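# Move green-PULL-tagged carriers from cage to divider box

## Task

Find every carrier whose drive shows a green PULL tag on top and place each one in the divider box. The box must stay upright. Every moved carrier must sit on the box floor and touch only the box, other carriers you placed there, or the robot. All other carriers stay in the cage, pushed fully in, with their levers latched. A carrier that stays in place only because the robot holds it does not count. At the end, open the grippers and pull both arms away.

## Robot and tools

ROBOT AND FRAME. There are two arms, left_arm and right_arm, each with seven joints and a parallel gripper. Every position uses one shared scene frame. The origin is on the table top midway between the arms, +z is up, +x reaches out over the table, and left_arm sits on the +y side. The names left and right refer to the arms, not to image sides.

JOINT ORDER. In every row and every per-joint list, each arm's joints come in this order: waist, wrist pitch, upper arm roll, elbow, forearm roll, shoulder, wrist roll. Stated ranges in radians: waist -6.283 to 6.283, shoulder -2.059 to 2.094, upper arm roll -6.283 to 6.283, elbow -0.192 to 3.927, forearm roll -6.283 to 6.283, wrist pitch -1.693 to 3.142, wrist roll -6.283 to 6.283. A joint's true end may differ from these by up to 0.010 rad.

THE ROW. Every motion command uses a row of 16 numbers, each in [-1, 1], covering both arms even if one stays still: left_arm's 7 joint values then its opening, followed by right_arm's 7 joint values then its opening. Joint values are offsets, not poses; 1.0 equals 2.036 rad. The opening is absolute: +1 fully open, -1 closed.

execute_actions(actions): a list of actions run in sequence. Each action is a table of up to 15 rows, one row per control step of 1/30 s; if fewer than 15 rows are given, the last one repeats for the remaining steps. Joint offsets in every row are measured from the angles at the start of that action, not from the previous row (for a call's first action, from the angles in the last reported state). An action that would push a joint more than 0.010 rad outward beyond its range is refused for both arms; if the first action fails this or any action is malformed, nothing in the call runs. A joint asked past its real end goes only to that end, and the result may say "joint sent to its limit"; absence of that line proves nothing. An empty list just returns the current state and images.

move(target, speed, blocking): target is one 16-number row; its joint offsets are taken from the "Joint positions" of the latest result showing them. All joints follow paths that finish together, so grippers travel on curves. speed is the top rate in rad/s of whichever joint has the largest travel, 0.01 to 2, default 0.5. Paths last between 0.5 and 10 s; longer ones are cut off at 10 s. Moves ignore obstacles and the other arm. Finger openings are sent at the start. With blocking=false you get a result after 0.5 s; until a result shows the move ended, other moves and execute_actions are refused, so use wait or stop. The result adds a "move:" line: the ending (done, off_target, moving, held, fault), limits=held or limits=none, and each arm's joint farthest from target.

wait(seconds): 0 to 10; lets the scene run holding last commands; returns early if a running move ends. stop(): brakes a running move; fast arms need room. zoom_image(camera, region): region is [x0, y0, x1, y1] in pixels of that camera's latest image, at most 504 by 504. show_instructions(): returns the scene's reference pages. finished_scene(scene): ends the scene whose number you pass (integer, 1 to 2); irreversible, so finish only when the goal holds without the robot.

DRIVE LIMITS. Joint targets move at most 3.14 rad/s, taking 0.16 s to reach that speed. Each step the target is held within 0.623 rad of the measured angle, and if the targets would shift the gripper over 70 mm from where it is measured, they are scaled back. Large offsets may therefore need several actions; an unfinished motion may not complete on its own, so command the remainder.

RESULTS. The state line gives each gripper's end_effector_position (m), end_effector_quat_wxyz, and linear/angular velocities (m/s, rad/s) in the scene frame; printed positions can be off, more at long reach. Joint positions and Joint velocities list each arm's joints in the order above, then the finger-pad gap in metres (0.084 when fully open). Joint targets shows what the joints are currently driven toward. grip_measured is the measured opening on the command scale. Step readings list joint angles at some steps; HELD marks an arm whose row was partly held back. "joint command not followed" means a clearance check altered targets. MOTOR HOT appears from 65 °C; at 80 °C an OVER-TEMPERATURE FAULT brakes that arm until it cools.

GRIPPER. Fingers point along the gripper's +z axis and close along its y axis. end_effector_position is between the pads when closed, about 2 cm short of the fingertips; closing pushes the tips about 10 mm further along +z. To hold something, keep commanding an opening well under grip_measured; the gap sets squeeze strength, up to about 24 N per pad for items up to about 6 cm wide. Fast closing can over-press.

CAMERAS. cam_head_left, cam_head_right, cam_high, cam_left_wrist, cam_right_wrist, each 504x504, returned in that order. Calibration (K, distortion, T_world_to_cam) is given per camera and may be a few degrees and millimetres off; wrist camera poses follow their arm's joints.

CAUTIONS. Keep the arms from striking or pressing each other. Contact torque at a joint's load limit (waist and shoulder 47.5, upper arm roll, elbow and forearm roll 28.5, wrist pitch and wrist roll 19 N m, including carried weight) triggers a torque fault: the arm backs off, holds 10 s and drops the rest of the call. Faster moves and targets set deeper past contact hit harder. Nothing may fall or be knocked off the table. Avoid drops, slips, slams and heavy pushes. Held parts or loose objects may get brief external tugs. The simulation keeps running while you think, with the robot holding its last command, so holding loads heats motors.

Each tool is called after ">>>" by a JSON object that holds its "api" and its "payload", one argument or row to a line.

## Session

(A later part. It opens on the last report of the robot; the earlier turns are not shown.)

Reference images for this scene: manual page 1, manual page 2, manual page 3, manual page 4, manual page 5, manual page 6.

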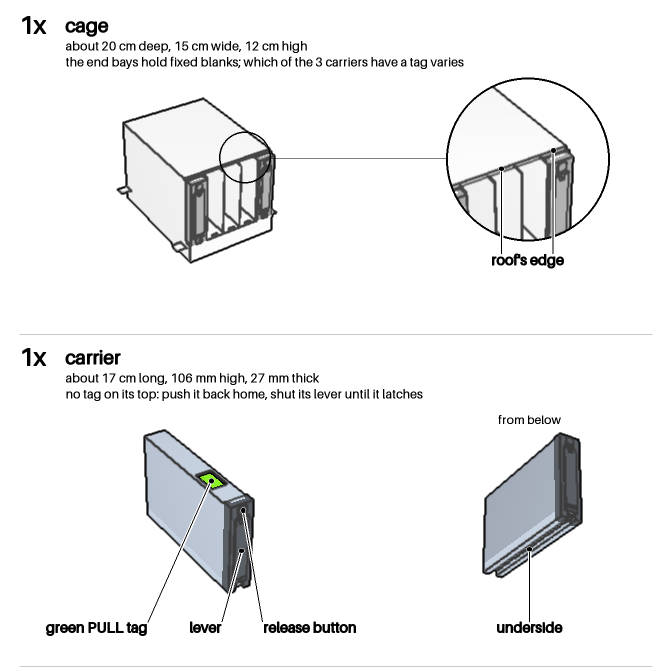

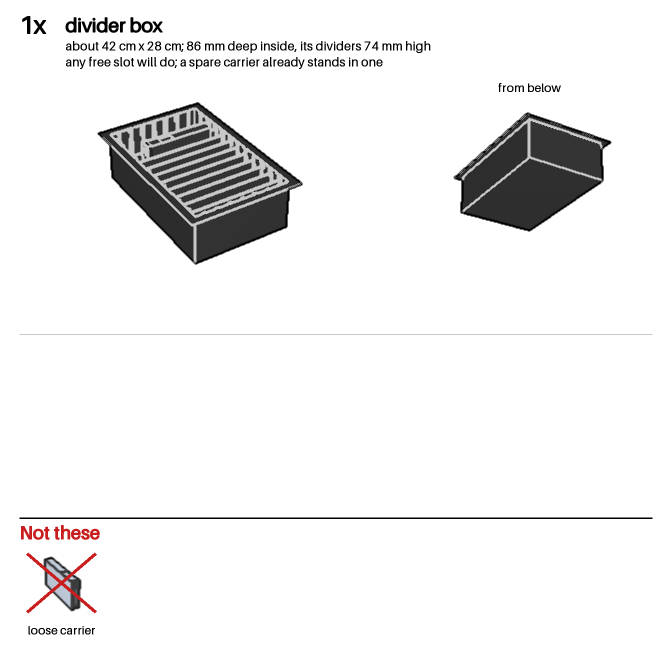

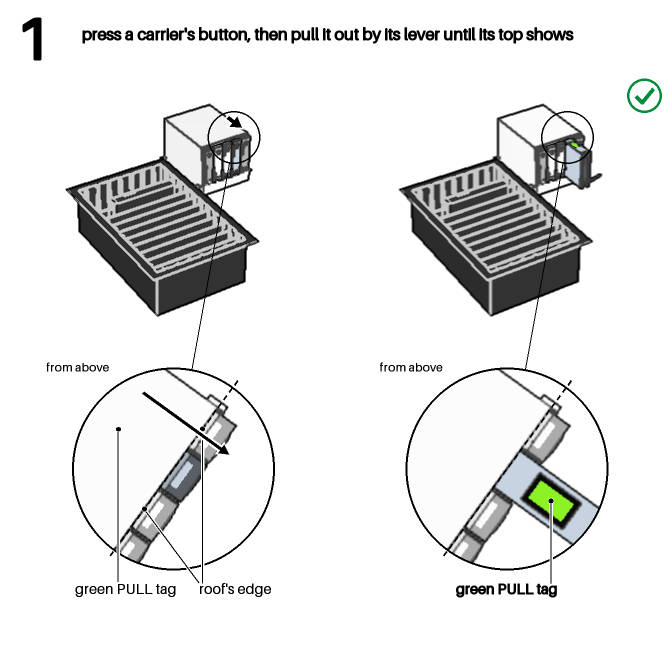

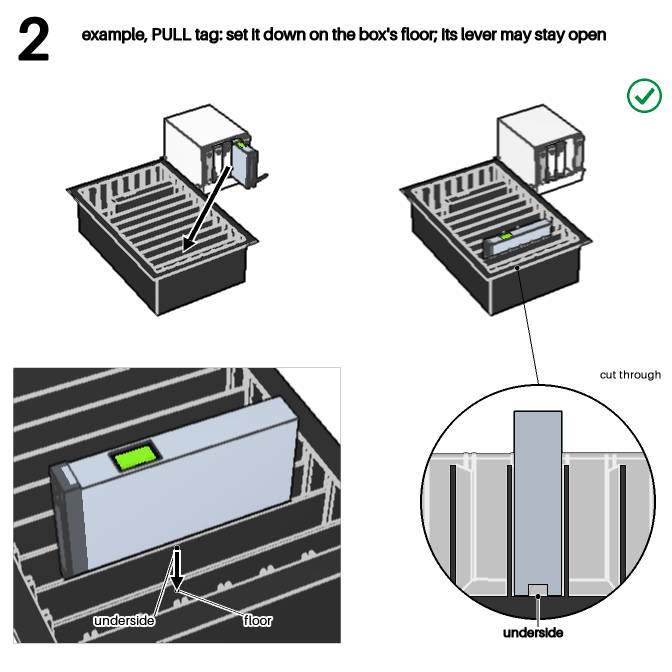

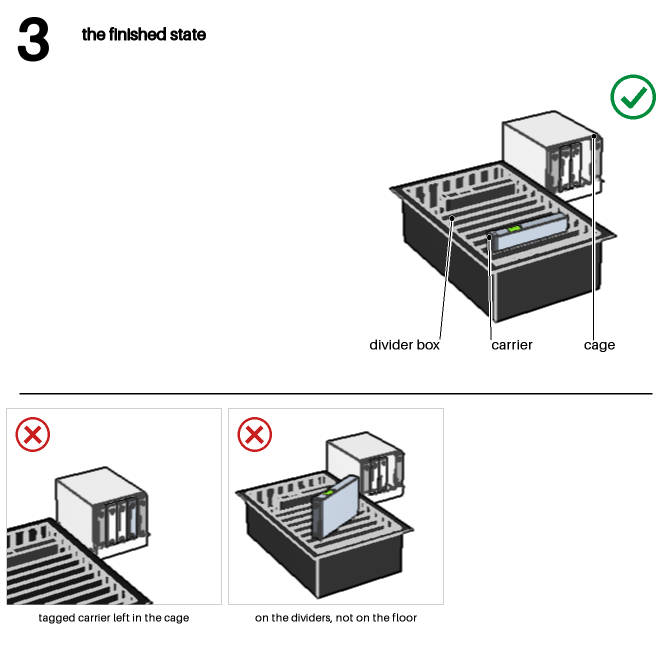

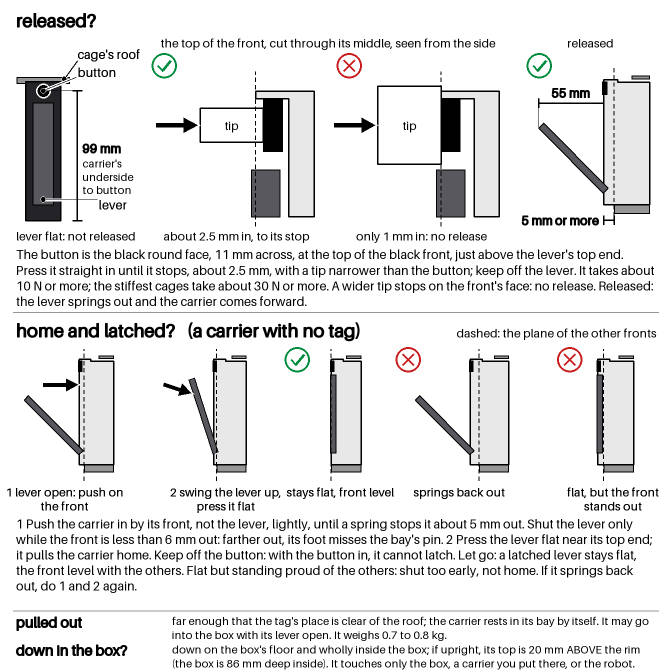

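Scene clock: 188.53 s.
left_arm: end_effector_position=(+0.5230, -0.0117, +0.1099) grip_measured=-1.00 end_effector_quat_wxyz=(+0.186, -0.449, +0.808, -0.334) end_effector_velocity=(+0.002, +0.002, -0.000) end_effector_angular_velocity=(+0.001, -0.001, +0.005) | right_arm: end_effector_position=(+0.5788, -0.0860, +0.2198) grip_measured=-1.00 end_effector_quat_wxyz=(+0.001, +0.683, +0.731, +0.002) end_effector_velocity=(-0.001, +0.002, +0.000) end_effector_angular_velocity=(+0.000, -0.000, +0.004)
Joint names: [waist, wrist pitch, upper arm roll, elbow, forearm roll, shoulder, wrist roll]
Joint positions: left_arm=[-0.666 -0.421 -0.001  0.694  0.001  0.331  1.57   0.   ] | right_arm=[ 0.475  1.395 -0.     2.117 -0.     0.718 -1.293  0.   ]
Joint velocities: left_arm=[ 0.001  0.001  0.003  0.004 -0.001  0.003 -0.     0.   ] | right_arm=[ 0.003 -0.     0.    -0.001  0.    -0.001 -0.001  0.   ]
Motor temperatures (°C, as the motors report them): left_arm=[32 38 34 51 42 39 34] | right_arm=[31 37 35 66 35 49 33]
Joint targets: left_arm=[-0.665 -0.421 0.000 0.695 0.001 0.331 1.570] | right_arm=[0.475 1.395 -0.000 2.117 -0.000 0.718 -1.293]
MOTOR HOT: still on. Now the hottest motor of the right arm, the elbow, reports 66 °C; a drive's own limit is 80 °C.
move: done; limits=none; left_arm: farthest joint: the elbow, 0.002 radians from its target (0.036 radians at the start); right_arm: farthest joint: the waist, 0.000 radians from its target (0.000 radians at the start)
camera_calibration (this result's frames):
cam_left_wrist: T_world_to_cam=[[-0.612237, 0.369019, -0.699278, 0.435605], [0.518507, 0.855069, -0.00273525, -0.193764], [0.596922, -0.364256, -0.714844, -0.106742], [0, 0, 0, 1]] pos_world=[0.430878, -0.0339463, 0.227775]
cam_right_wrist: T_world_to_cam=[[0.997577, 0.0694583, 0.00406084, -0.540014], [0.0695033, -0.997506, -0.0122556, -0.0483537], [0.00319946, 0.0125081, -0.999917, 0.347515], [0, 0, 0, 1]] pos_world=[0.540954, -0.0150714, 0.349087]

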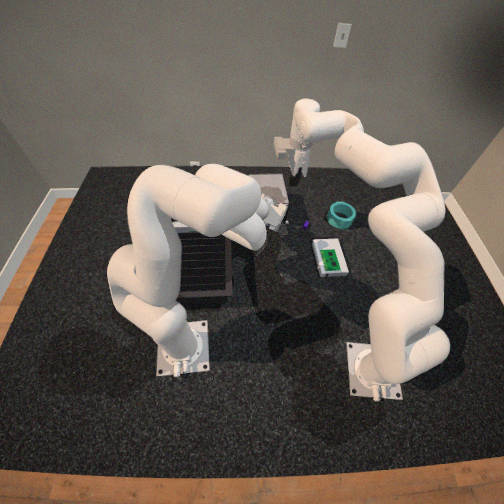

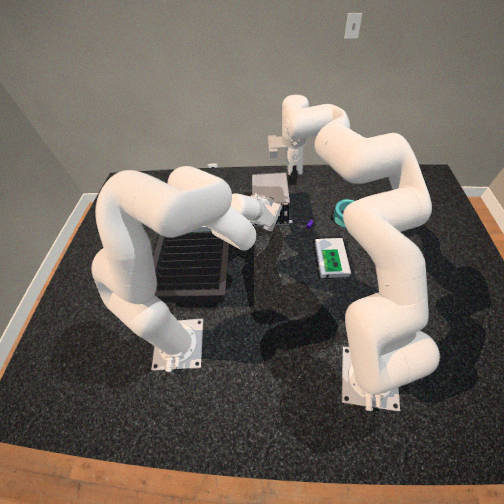

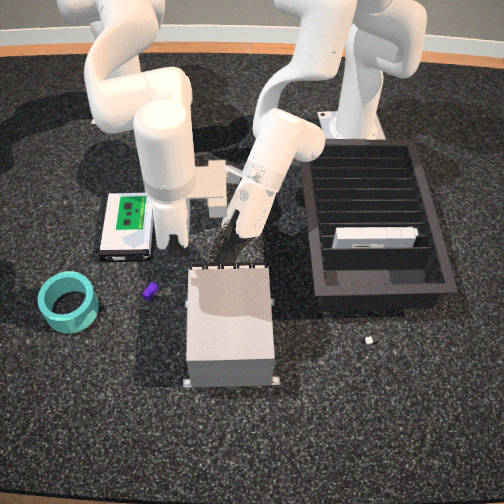

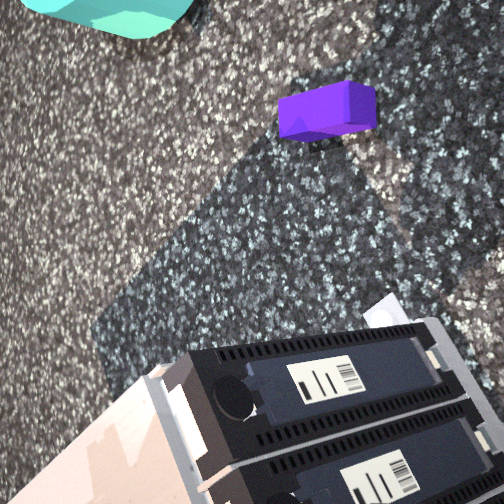

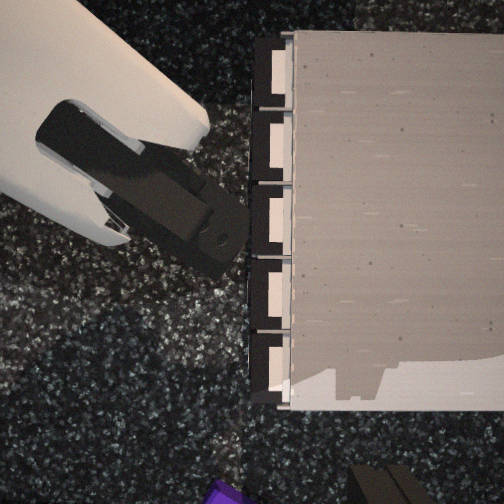

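>>> {"api": "move", "payload": {
  "target": [0.0029,0.0029,0,0.0079,0,0.0044,0,-1, 0,0,0,0,0,0,0,-1],
  "speed": 0.02
}}

>>> {"api": "zoom_image", "payload": {
  "camera": "cam_right_wrist",
  "region": [140, 120, 380, 300]
}}

Scene clock: 195.20 s.
left_arm: end_effector_position=(+0.5269, -0.0117, +0.1097) grip_measured=-1.00 end_effector_quat_wxyz=(+0.186, -0.451, +0.807, -0.333) end_effector_velocity=(+0.000, -0.000, -0.000) end_effector_angular_velocity=(-0.000, +0.000, -0.000) | right_arm: end_effector_position=(+0.5788, -0.0860, +0.2198) grip_measured=-1.00 end_effector_quat_wxyz=(+0.001, +0.683, +0.731, +0.002) end_effector_velocity=(-0.000, +0.000, -0.001) end_effector_angular_velocity=(+0.000, +0.001, +0.001)
Joint names: [waist, wrist pitch, upper arm roll, elbow, forearm roll, shoulder, wrist roll]
Joint positions: left_arm=[-0.661 -0.415 -0.003  0.706  0.001  0.338  1.57   0.   ] | right_arm=[ 0.475  1.395 -0.     2.117 -0.     0.718 -1.293  0.   ]
Joint velocities: left_arm=[ 0.002 -0.001 -0.003  0.001 -0.     0.002  0.001  0.   ] | right_arm=[ 0.    -0.     0.    -0.001  0.     0.    -0.     0.   ]
Motor temperatures (°C, as the motors report them): left_arm=[32 39 35 54 42 39 34] | right_arm=[31 37 35 66 35 50 33]
Joint targets: left_arm=[-0.660 -0.415 -0.001 0.710 0.001 0.340 1.570] | right_arm=[0.475 1.395 -0.000 2.117 -0.000 0.718 -1.293]
MOTOR HOT: still on. Now the hottest motor of the right arm, the elbow, reports 66 °C; a drive's own limit is 80 °C.
move: done; limits=none; left_arm: farthest joint: the elbow, 0.004 radians from its target (0.015 radians at the start); right_arm: farthest joint: the waist, 0.000 radians from its target (0.000 radians at the start)
camera_calibration (this result's frames):
cam_left_wrist: T_world_to_cam=[[-0.614011, 0.366868, -0.698855, 0.438684], [0.515522, 0.856871, -0.00311594, -0.194125], [0.597686, -0.362188, -0.715256, -0.109561], [0, 0, 0, 1]] pos_world=[0.434915, -0.0342803, 0.227607]
cam_right_wrist: T_world_to_cam=[[0.997577, 0.0694579, 0.00406091, -0.540014], [0.0695029, -0.997506, -0.0122555, -0.0483536], [0.00319954, 0.012508, -0.999917, 0.347515], [0, 0, 0, 1]] pos_world=[0.540954, -0.0150715, 0.349086]

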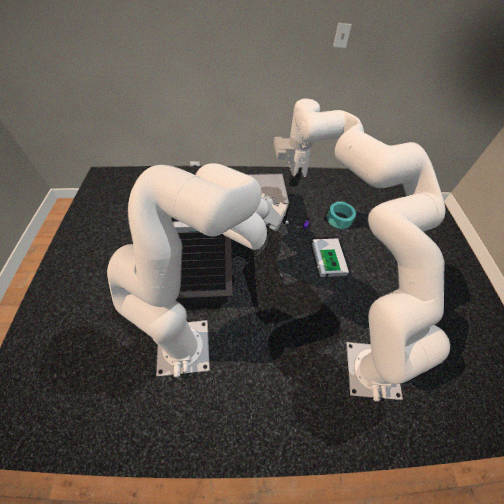

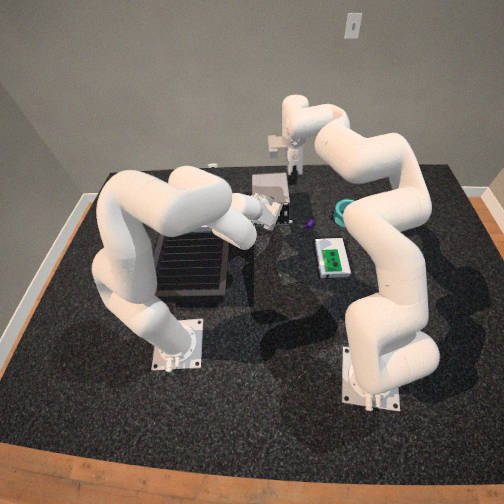

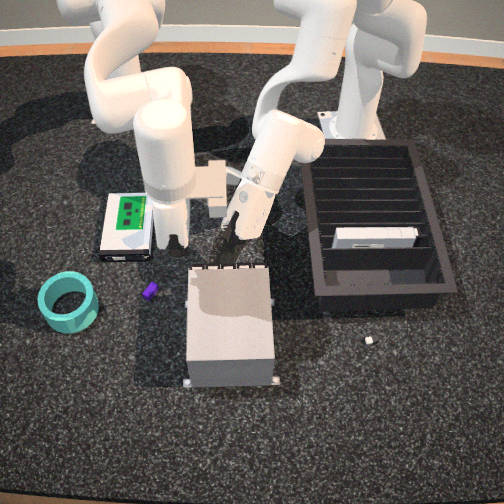

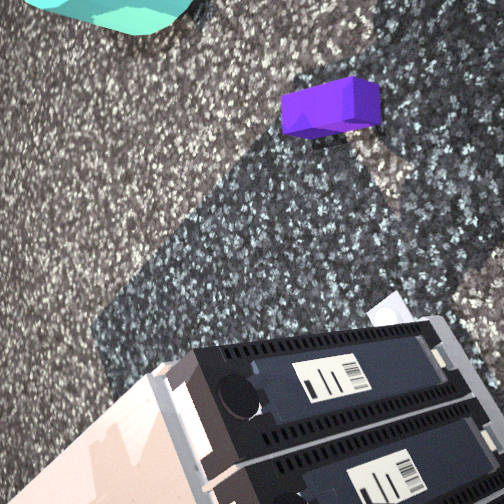

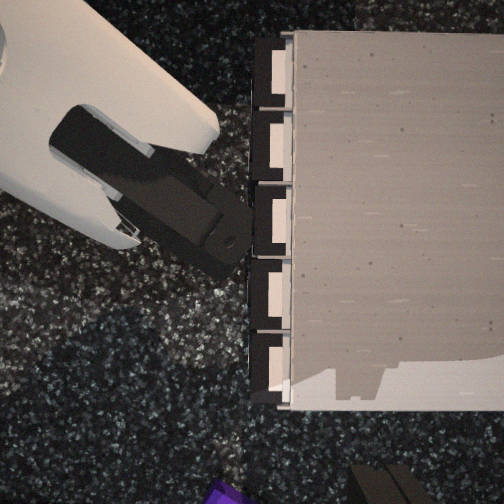

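Region (140, 120, 380, 300) of cam_right_wrist's 504x504 image, scaled by 2.100, with more detail than that image has; it fills the top 378 rows of this view, and the rest is white.

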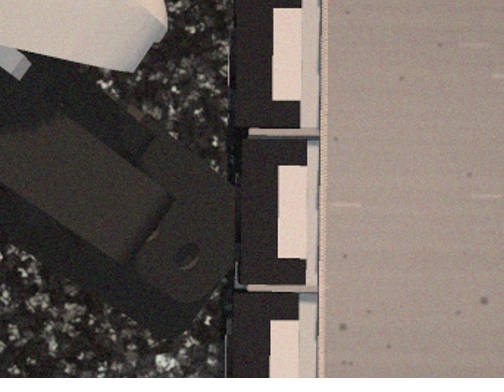

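>>> {"api": "move", "payload": {
  "target": [-0.0061,-0.0072,0,-0.0165,0,-0.0098,0,-1, 0,0,0,0,0,0,0,-1],
  "speed": 0.08
}}

Scene clock: 200.03 s.
left_arm: end_effector_position=(+0.5158, -0.0125, +0.1102) grip_measured=-1.00 end_effector_quat_wxyz=(+0.184, -0.446, +0.809, -0.335) end_effector_velocity=(-0.003, -0.003, -0.000) end_effector_angular_velocity=(+0.000, +0.002, -0.007) | right_arm: end_effector_position=(+0.5788, -0.0860, +0.2198) grip_measured=-1.00 end_effector_quat_wxyz=(+0.001, +0.683, +0.731, +0.002) end_effector_velocity=(-0.000, +0.000, -0.000) end_effector_angular_velocity=(+0.001, +0.001, -0.002)
Joint names: [waist, wrist pitch, upper arm roll, elbow, forearm roll, shoulder, wrist roll]
Joint positions: left_arm=[-0.673 -0.43  -0.002  0.673  0.001  0.318  1.57   0.   ] | right_arm=[ 0.475  1.395 -0.     2.117 -0.     0.718 -1.293  0.   ]
Joint velocities: left_arm=[-0.002  0.001 -0.005 -0.001  0.001 -0.001  0.     0.   ] | right_arm=[-0.    -0.    -0.    -0.     0.001  0.     0.001  0.   ]
Motor temperatures (°C, as the motors report them): left_arm=[33 39 36 57 42 39 34] | right_arm=[31 37 35 66 35 50 33]
Joint targets: left_arm=[-0.674 -0.430 -0.003 0.672 0.001 0.318 1.570] | right_arm=[0.475 1.395 -0.000 2.117 -0.000 0.718 -1.293]
MOTOR HOT: still on. Now the hottest motor of the right arm, the elbow, reports 66 °C; a drive's own limit is 80 °C.
move: done; limits=none; left_arm: farthest joint: the upper arm roll, 0.001 radians from its target (0.001 radians at the start); right_arm: farthest joint: the waist, 0.000 radians from its target (0.000 radians at the start)
camera_calibration (this result's frames):
cam_left_wrist: T_world_to_cam=[[-0.608979, 0.373506, -0.699741, 0.430149], [0.525317, 0.850901, -0.00298801, -0.192856], [0.594295, -0.369406, -0.71439, -0.101275], [0, 0, 0, 1]] pos_world=[0.423449, -0.0339735, 0.228066]
cam_right_wrist: T_world_to_cam=[[0.997577, 0.0694578, 0.00406086, -0.540014], [0.0695028, -0.997506, -0.0122555, -0.0483535], [0.00319949, 0.0125081, -0.999917, 0.347515], [0, 0, 0, 1]] pos_world=[0.540954, -0.0150715, 0.349086]

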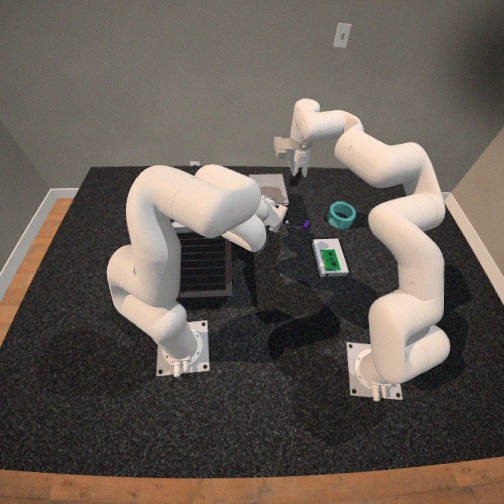

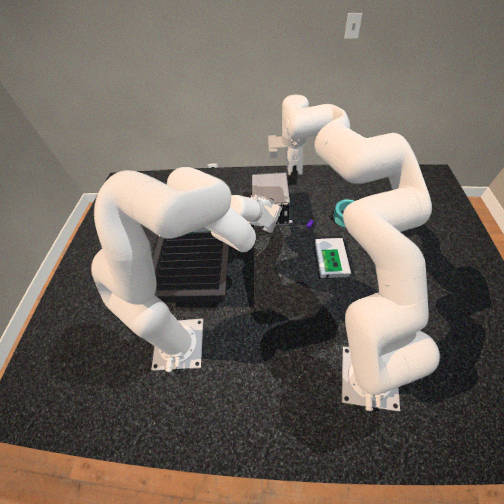

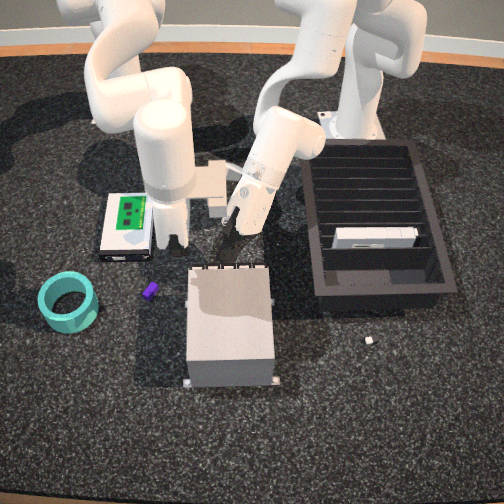

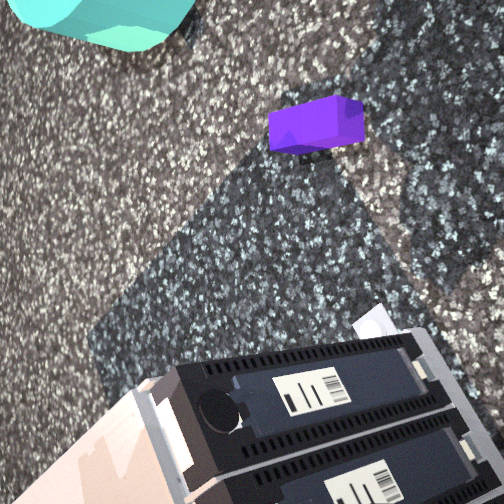

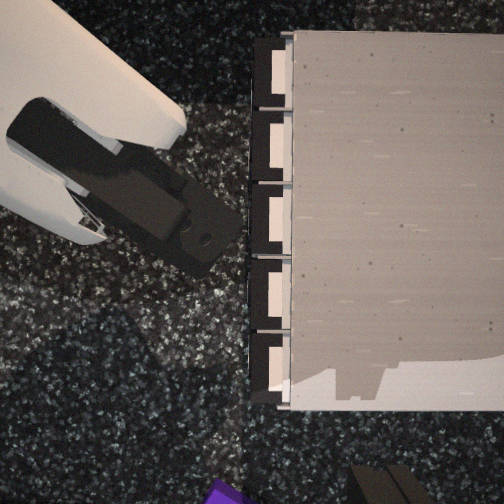

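>>> {"api": "zoom_image", "payload": {
  "camera": "cam_head_right",
  "region": [230, 160, 330, 240]
}}

>>> {"api": "zoom_image", "payload": {
  "camera": "cam_left_wrist",
  "region": [100, 300, 504, 504]
}}

Region (230, 160, 330, 240) of cam_head_right's 504x504 image, scaled by 5.040, with more detail than that image has; it fills the top 403 rows of this view, and the rest is white.

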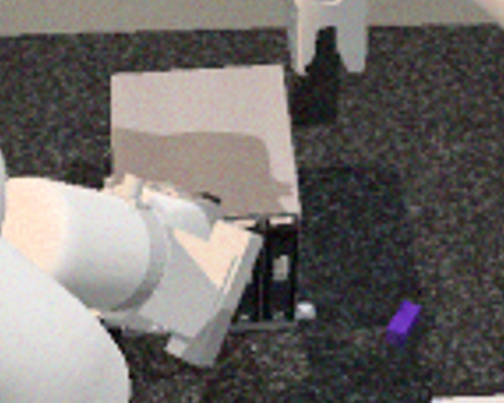

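Region (100, 300, 504, 504) of cam_left_wrist's 504x504 image, scaled by 1.248, with more detail than that image has; it fills the top 254 rows of this view, and the rest is white.

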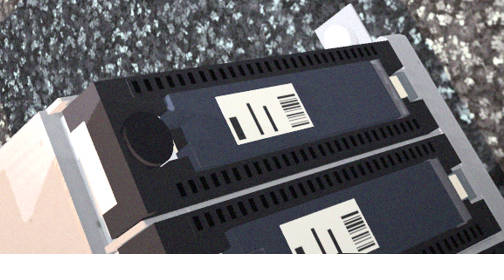

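>>> {"api": "move", "payload": {
  "target": [0.0005,0.005,0,-0.0006,0,-0.0056,0,-1, 0,0,0,0,0,0,0,-1],
  "speed": 0.05
}}

>>> {"api": "move", "payload": {
  "target": [0.0061,0.0072,0,0.0175,0,0.0103,0,-1, 0,0,0,0,0,0,0,-1],
  "speed": 0.03
}}

>>> {"api": "zoom_image", "payload": {
  "camera": "cam_right_wrist",
  "region": [140, 120, 380, 300]
}}

Scene clock: 293.40 s.
left_arm: end_effector_position=(+0.5161, -0.0120, +0.1137) grip_measured=-1.00 end_effector_quat_wxyz=(+0.184, -0.447, +0.809, -0.335) end_effector_velocity=(+0.001, +0.001, +0.001) end_effector_angular_velocity=(+0.001, -0.001, +0.000) | right_arm: end_effector_position=(+0.5788, -0.0860, +0.2198) grip_measured=-1.00 end_effector_quat_wxyz=(+0.001, +0.683, +0.731, +0.002) end_effector_velocity=(+0.000, -0.001, +0.000) end_effector_angular_velocity=(-0.001, -0.000, -0.000)
Joint names: [waist, wrist pitch, upper arm roll, elbow, forearm roll, shoulder, wrist roll]
Joint positions: left_arm=[-0.672 -0.42  -0.002  0.671  0.001  0.307  1.57   0.   ] | right_arm=[ 0.475  1.395 -0.     2.117 -0.     0.718 -1.293  0.   ]
Joint velocities: left_arm=[-0.     0.001  0.002  0.    -0.    -0.002  0.001  0.   ] | right_arm=[-0.001  0.    -0.     0.    -0.001 -0.    -0.001  0.   ]
Motor temperatures (°C, as the motors report them): left_arm=[32 38 34 51 42 40 34] | right_arm=[31 38 35 66 35 50 33]
Joint targets: left_arm=[-0.672 -0.420 -0.002 0.671 0.001 0.307 1.570] | right_arm=[0.475 1.395 -0.000 2.117 -0.000 0.718 -1.293]
MOTOR HOT: still on. Now the hottest motor of the right arm, the elbow, reports 66 °C; a drive's own limit is 80 °C.
move: done; limits=none; left_arm: farthest joint: the waist, 0.000 radians from its target (0.002 radians at the start); right_arm: farthest joint: the waist, 0.000 radians from its target (0.000 radians at the start)
camera_calibration (this result's frames):
cam_left_wrist: T_world_to_cam=[[-0.60933, 0.372935, -0.69974, 0.432759], [0.52449, 0.851411, -0.00295322, -0.192972], [0.594665, -0.368806, -0.714392, -0.0989627], [0, 0, 0, 1]] pos_world=[0.423755, -0.0335906, 0.231551]
cam_right_wrist: T_world_to_cam=[[0.997577, 0.0694577, 0.00406085, -0.540014], [0.0695027, -0.997506, -0.0122556, -0.0483535], [0.00319948, 0.0125081, -0.999917, 0.347515], [0, 0, 0, 1]] pos_world=[0.540954, -0.0150716, 0.349086]

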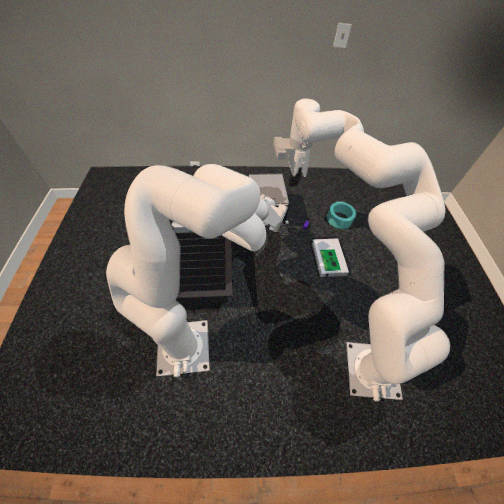

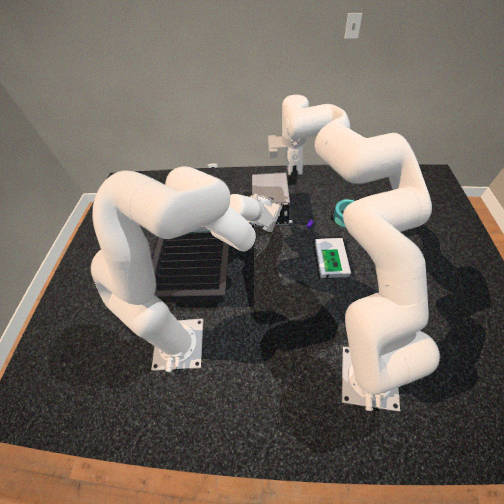

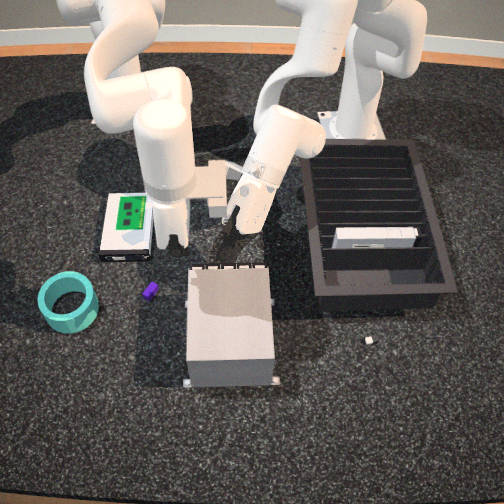

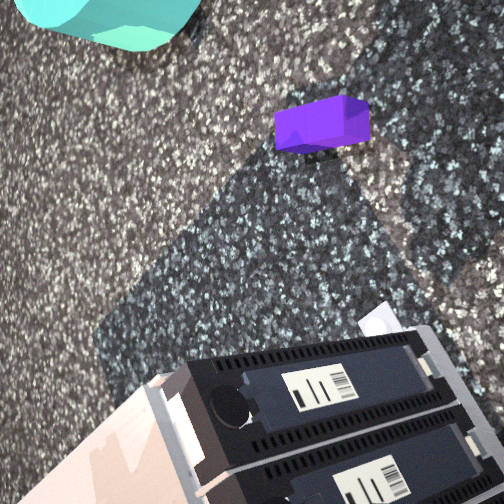

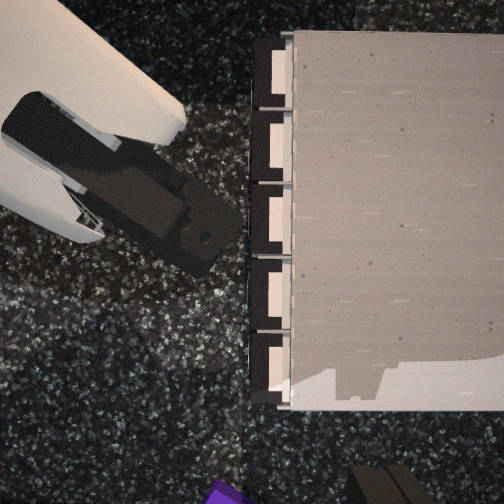

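Scene clock: 294.87 s.
left_arm: end_effector_position=(+0.5261, -0.0123, +0.1125) grip_measured=-1.00 end_effector_quat_wxyz=(+0.185, -0.451, +0.808, -0.333) end_effector_velocity=(+0.002, +0.001, +0.000) end_effector_angular_velocity=(+0.001, -0.001, +0.003) | right_arm: end_effector_position=(+0.5788, -0.0860, +0.2198) grip_measured=-1.00 end_effector_quat_wxyz=(+0.001, +0.683, +0.731, +0.002) end_effector_velocity=(-0.000, +0.000, +0.000) end_effector_angular_velocity=(-0.003, +0.000, +0.003)
Joint names: [waist, wrist pitch, upper arm roll, elbow, forearm roll, shoulder, wrist roll]
Joint positions: left_arm=[-0.661 -0.404 -0.005  0.704  0.002  0.328  1.57   0.   ] | right_arm=[ 0.475  1.395 -0.     2.117 -0.     0.718 -1.293  0.   ]
Joint velocities: left_arm=[ 0.001  0.002  0.002  0.004 -0.     0.002  0.001  0.   ] | right_arm=[ 0.001  0.001 -0.     0.    -0.002 -0.    -0.001  0.   ]
Motor temperatures (°C, as the motors report them): left_arm=[32 38 34 51 42 40 34] | right_arm=[31 38 35 66 35 50 33]
Joint targets: left_arm=[-0.660 -0.405 -0.002 0.707 0.001 0.328 1.570] | right_arm=[0.475 1.395 -0.000 2.117 -0.000 0.718 -1.293]
MOTOR HOT: still on. Now the hottest motor of the right arm, the elbow, reports 66 °C; a drive's own limit is 80 °C.
move: done; limits=none; left_arm: farthest joint: the upper arm roll, 0.003 radians from its target (0.000 radians at the start); right_arm: farthest joint: the waist, 0.000 radians from its target (0.000 radians at the start)
camera_calibration (this result's frames):
cam_left_wrist: T_world_to_cam=[[-0.61464, 0.368396, -0.697497, 0.440541], [0.516993, 0.855983, -0.00347549, -0.193933], [0.595765, -0.362737, -0.716579, -0.106168], [0, 0, 0, 1]] pos_world=[0.434287, -0.0348012, 0.230524]
cam_right_wrist: T_world_to_cam=[[0.997577, 0.0694576, 0.00406115, -0.540014], [0.0695026, -0.997506, -0.0122556, -0.0483534], [0.00319978, 0.0125082, -0.999917, 0.347515], [0, 0, 0, 1]] pos_world=[0.540954, -0.0150715, 0.349087]

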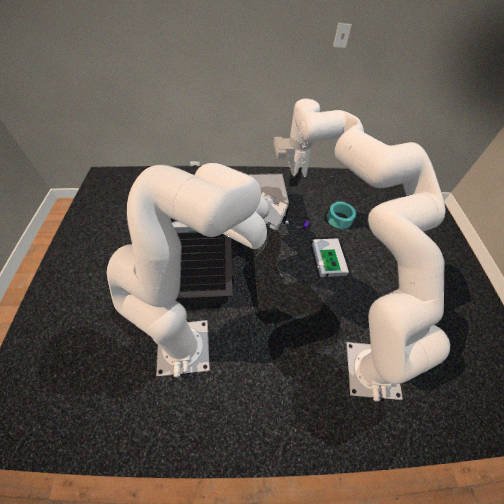

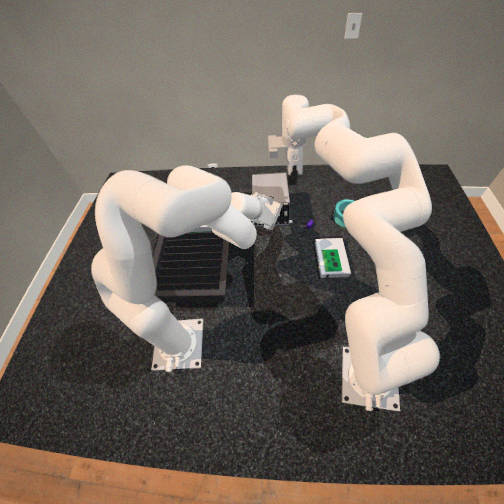

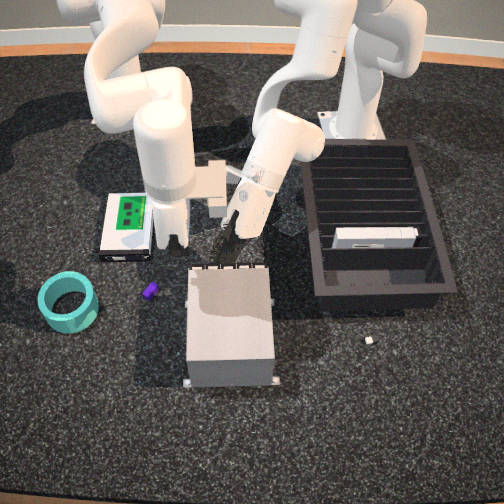

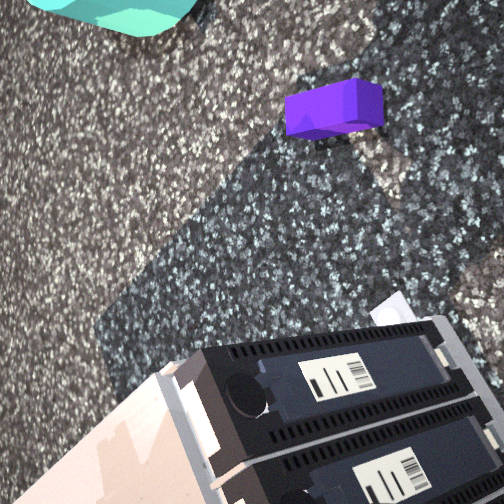

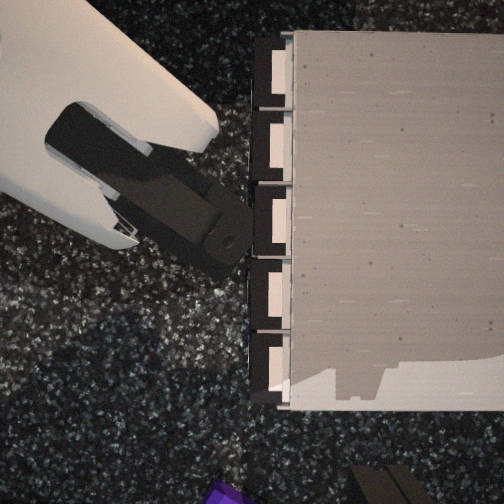

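Region (140, 120, 380, 300) of cam_right_wrist's 504x504 image, scaled by 2.100, with more detail than that image has; it fills the top 378 rows of this view, and the rest is white.

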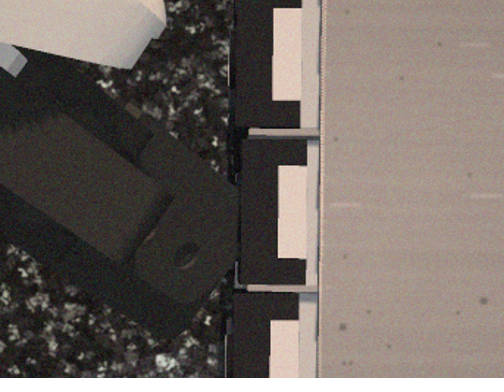

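>>> {"api": "move", "payload": {
  "target": [0.0026,0.002,0,0.0073,0,0.0034,0,-1, 0,0,0,0,0,0,0,-1],
  "speed": 0.02
}}

>>> {"api": "move", "payload": {
  "target": [-0.0075,-0.009,0,-0.021,0,-0.0125,0,-1, 0,0,0,0,0,0,0,-1],
  "speed": 0.08
}}

Scene clock: 299.67 s.
left_arm: end_effector_position=(+0.5279, -0.0121, +0.1117) grip_measured=-1.00 end_effector_quat_wxyz=(+0.185, -0.452, +0.807, -0.332) end_effector_velocity=(-0.000, -0.001, -0.001) end_effector_angular_velocity=(+0.001, +0.002, -0.002) | right_arm: end_effector_position=(+0.5788, -0.0860, +0.2198) grip_measured=-1.00 end_effector_quat_wxyz=(+0.001, +0.683, +0.731, +0.002) end_effector_velocity=(-0.000, -0.001, -0.000) end_effector_angular_velocity=(-0.001, +0.001, -0.001)
Joint names: [waist, wrist pitch, upper arm roll, elbow, forearm roll, shoulder, wrist roll]
Joint positions: left_arm=[-0.656 -0.402 -0.008  0.711  0.002  0.332  1.57   0.   ] | right_arm=[ 0.475  1.395 -0.     2.117 -0.     0.718 -1.293  0.   ]
Joint velocities: left_arm=[ 0.     0.001 -0.002  0.002 -0.     0.003  0.     0.   ] | right_arm=[-0.     0.     0.    -0.001 -0.001  0.     0.001  0.   ]
Motor temperatures (°C, as the motors report them): left_arm=[32 39 36 56 42 40 34] | right_arm=[31 38 35 66 35 50 33]
Joint targets: left_arm=[-0.656 -0.400 -0.005 0.719 0.002 0.335 1.570] | right_arm=[0.475 1.395 -0.000 2.117 -0.000 0.718 -1.293]
MOTOR HOT: still on. Now the hottest motor of the right arm, the elbow, reports 66 °C; a drive's own limit is 80 °C.
move: done; limits=none; left_arm: farthest joint: the elbow, 0.008 radians from its target (0.014 radians at the start); right_arm: farthest joint: the waist, 0.000 radians from its target (0.000 radians at the start)
camera_calibration (this result's frames):
cam_left_wrist: T_world_to_cam=[[-0.6167, 0.366984, -0.696423, 0.442018], [0.515131, 0.8571, -0.00450728, -0.193888], [0.595249, -0.361528, -0.717618, -0.107307], [0, 0, 0, 1]] pos_world=[0.436344, -0.0348269, 0.229951]
cam_right_wrist: T_world_to_cam=[[0.997577, 0.0694576, 0.00406116, -0.540014], [0.0695026, -0.997506, -0.0122556, -0.0483535], [0.00319979, 0.0125082, -0.999917, 0.347515], [0, 0, 0, 1]] pos_world=[0.540954, -0.0150716, 0.349087]

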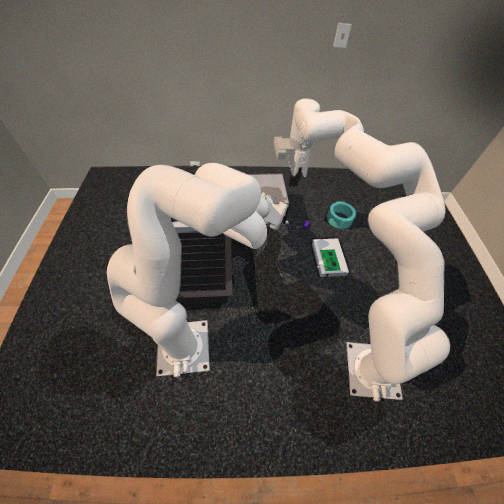

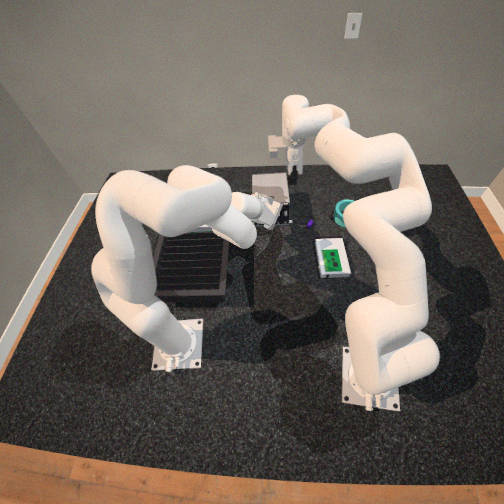

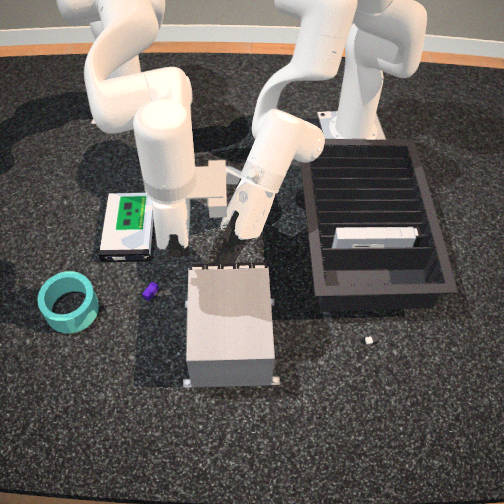

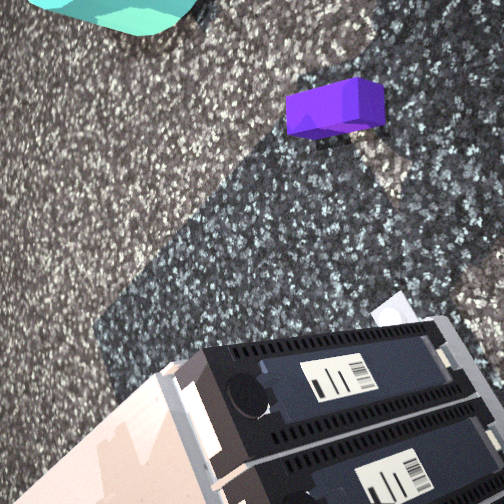

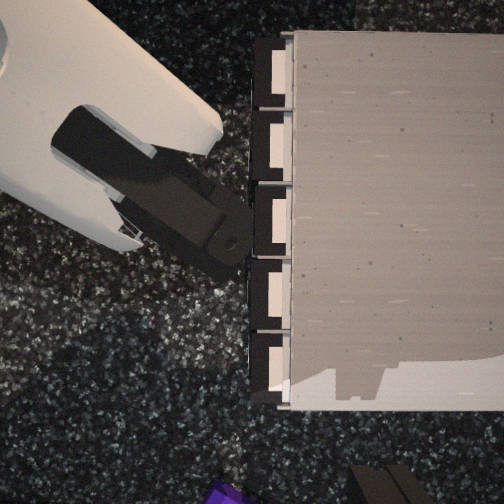

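Scene clock: 300.70 s.
left_arm: end_effector_position=(+0.5139, -0.0130, +0.1124) grip_measured=-1.00 end_effector_quat_wxyz=(+0.183, -0.446, +0.810, -0.334) end_effector_velocity=(-0.003, -0.002, -0.001) end_effector_angular_velocity=(+0.001, +0.003, -0.007) | right_arm: end_effector_position=(+0.5788, -0.0860, +0.2198) grip_measured=-1.00 end_effector_quat_wxyz=(+0.001, +0.683, +0.731, +0.002) end_effector_velocity=(+0.000, -0.001, -0.000) end_effector_angular_velocity=(+0.001, +0.001, -0.003)
Joint names: [waist, wrist pitch, upper arm roll, elbow, forearm roll, shoulder, wrist roll]
Joint positions: left_arm=[-0.671 -0.42  -0.007  0.668  0.002  0.307  1.57   0.   ] | right_arm=[ 0.475  1.395 -0.     2.117 -0.     0.718 -1.293  0.   ]
Joint velocities: left_arm=[-0.003 -0.    -0.003 -0.003  0.001 -0.    -0.     0.   ] | right_arm=[-0.002  0.     0.     0.     0.001  0.     0.001  0.   ]
Motor temperatures (°C, as the motors report them): left_arm=[32 39 36 56 42 40 34] | right_arm=[31 38 35 66 35 50 33]
Joint targets: left_arm=[-0.671 -0.420 -0.008 0.668 0.002 0.307 1.570] | right_arm=[0.475 1.395 -0.000 2.117 -0.000 0.718 -1.293]
MOTOR HOT: still on. Now the hottest motor of the right arm, the elbow, reports 66 °C; a drive's own limit is 80 °C.
move: done; limits=none; left_arm: farthest joint: the upper arm roll, 0.001 radians from its target (0.000 radians at the start); right_arm: farthest joint: the waist, 0.000 radians from its target (0.000 radians at the start)
camera_calibration (this result's frames):
cam_left_wrist: T_world_to_cam=[[-0.610354, 0.375397, -0.697528, 0.431149], [0.527417, 0.849596, -0.00426429, -0.192329], [0.591016, -0.370491, -0.716545, -0.0968965], [0, 0, 0, 1]] pos_world=[0.421858, -0.0343495, 0.230488]
cam_right_wrist: T_world_to_cam=[[0.997577, 0.0694575, 0.00406113, -0.540014], [0.0695025, -0.997506, -0.0122556, -0.0483535], [0.00319976, 0.0125081, -0.999917, 0.347515], [0, 0, 0, 1]] pos_world=[0.540954, -0.0150716, 0.349087]

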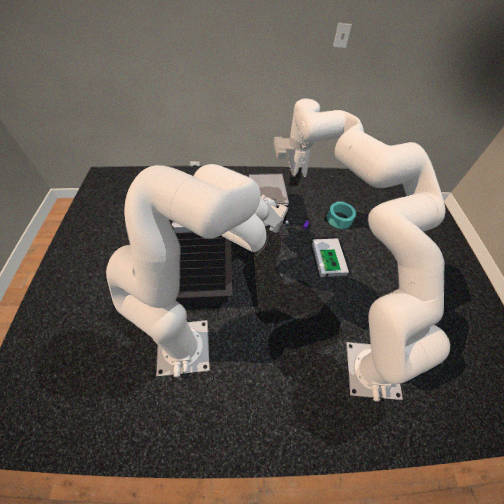

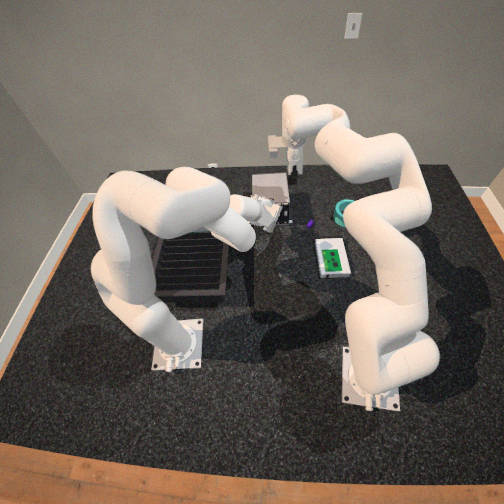

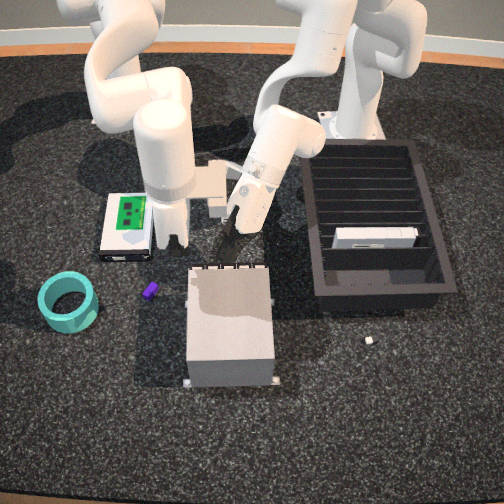

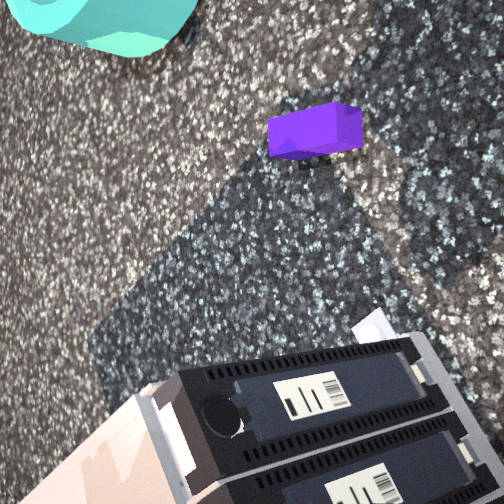

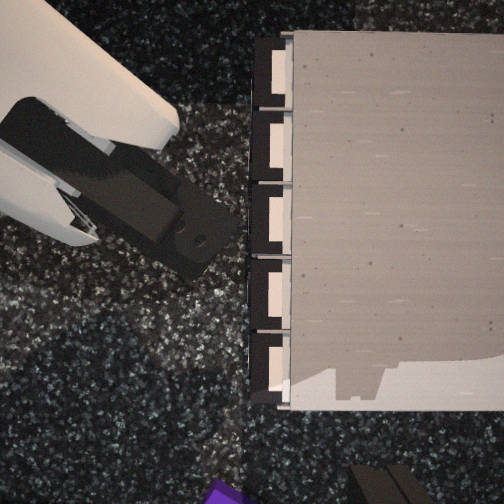

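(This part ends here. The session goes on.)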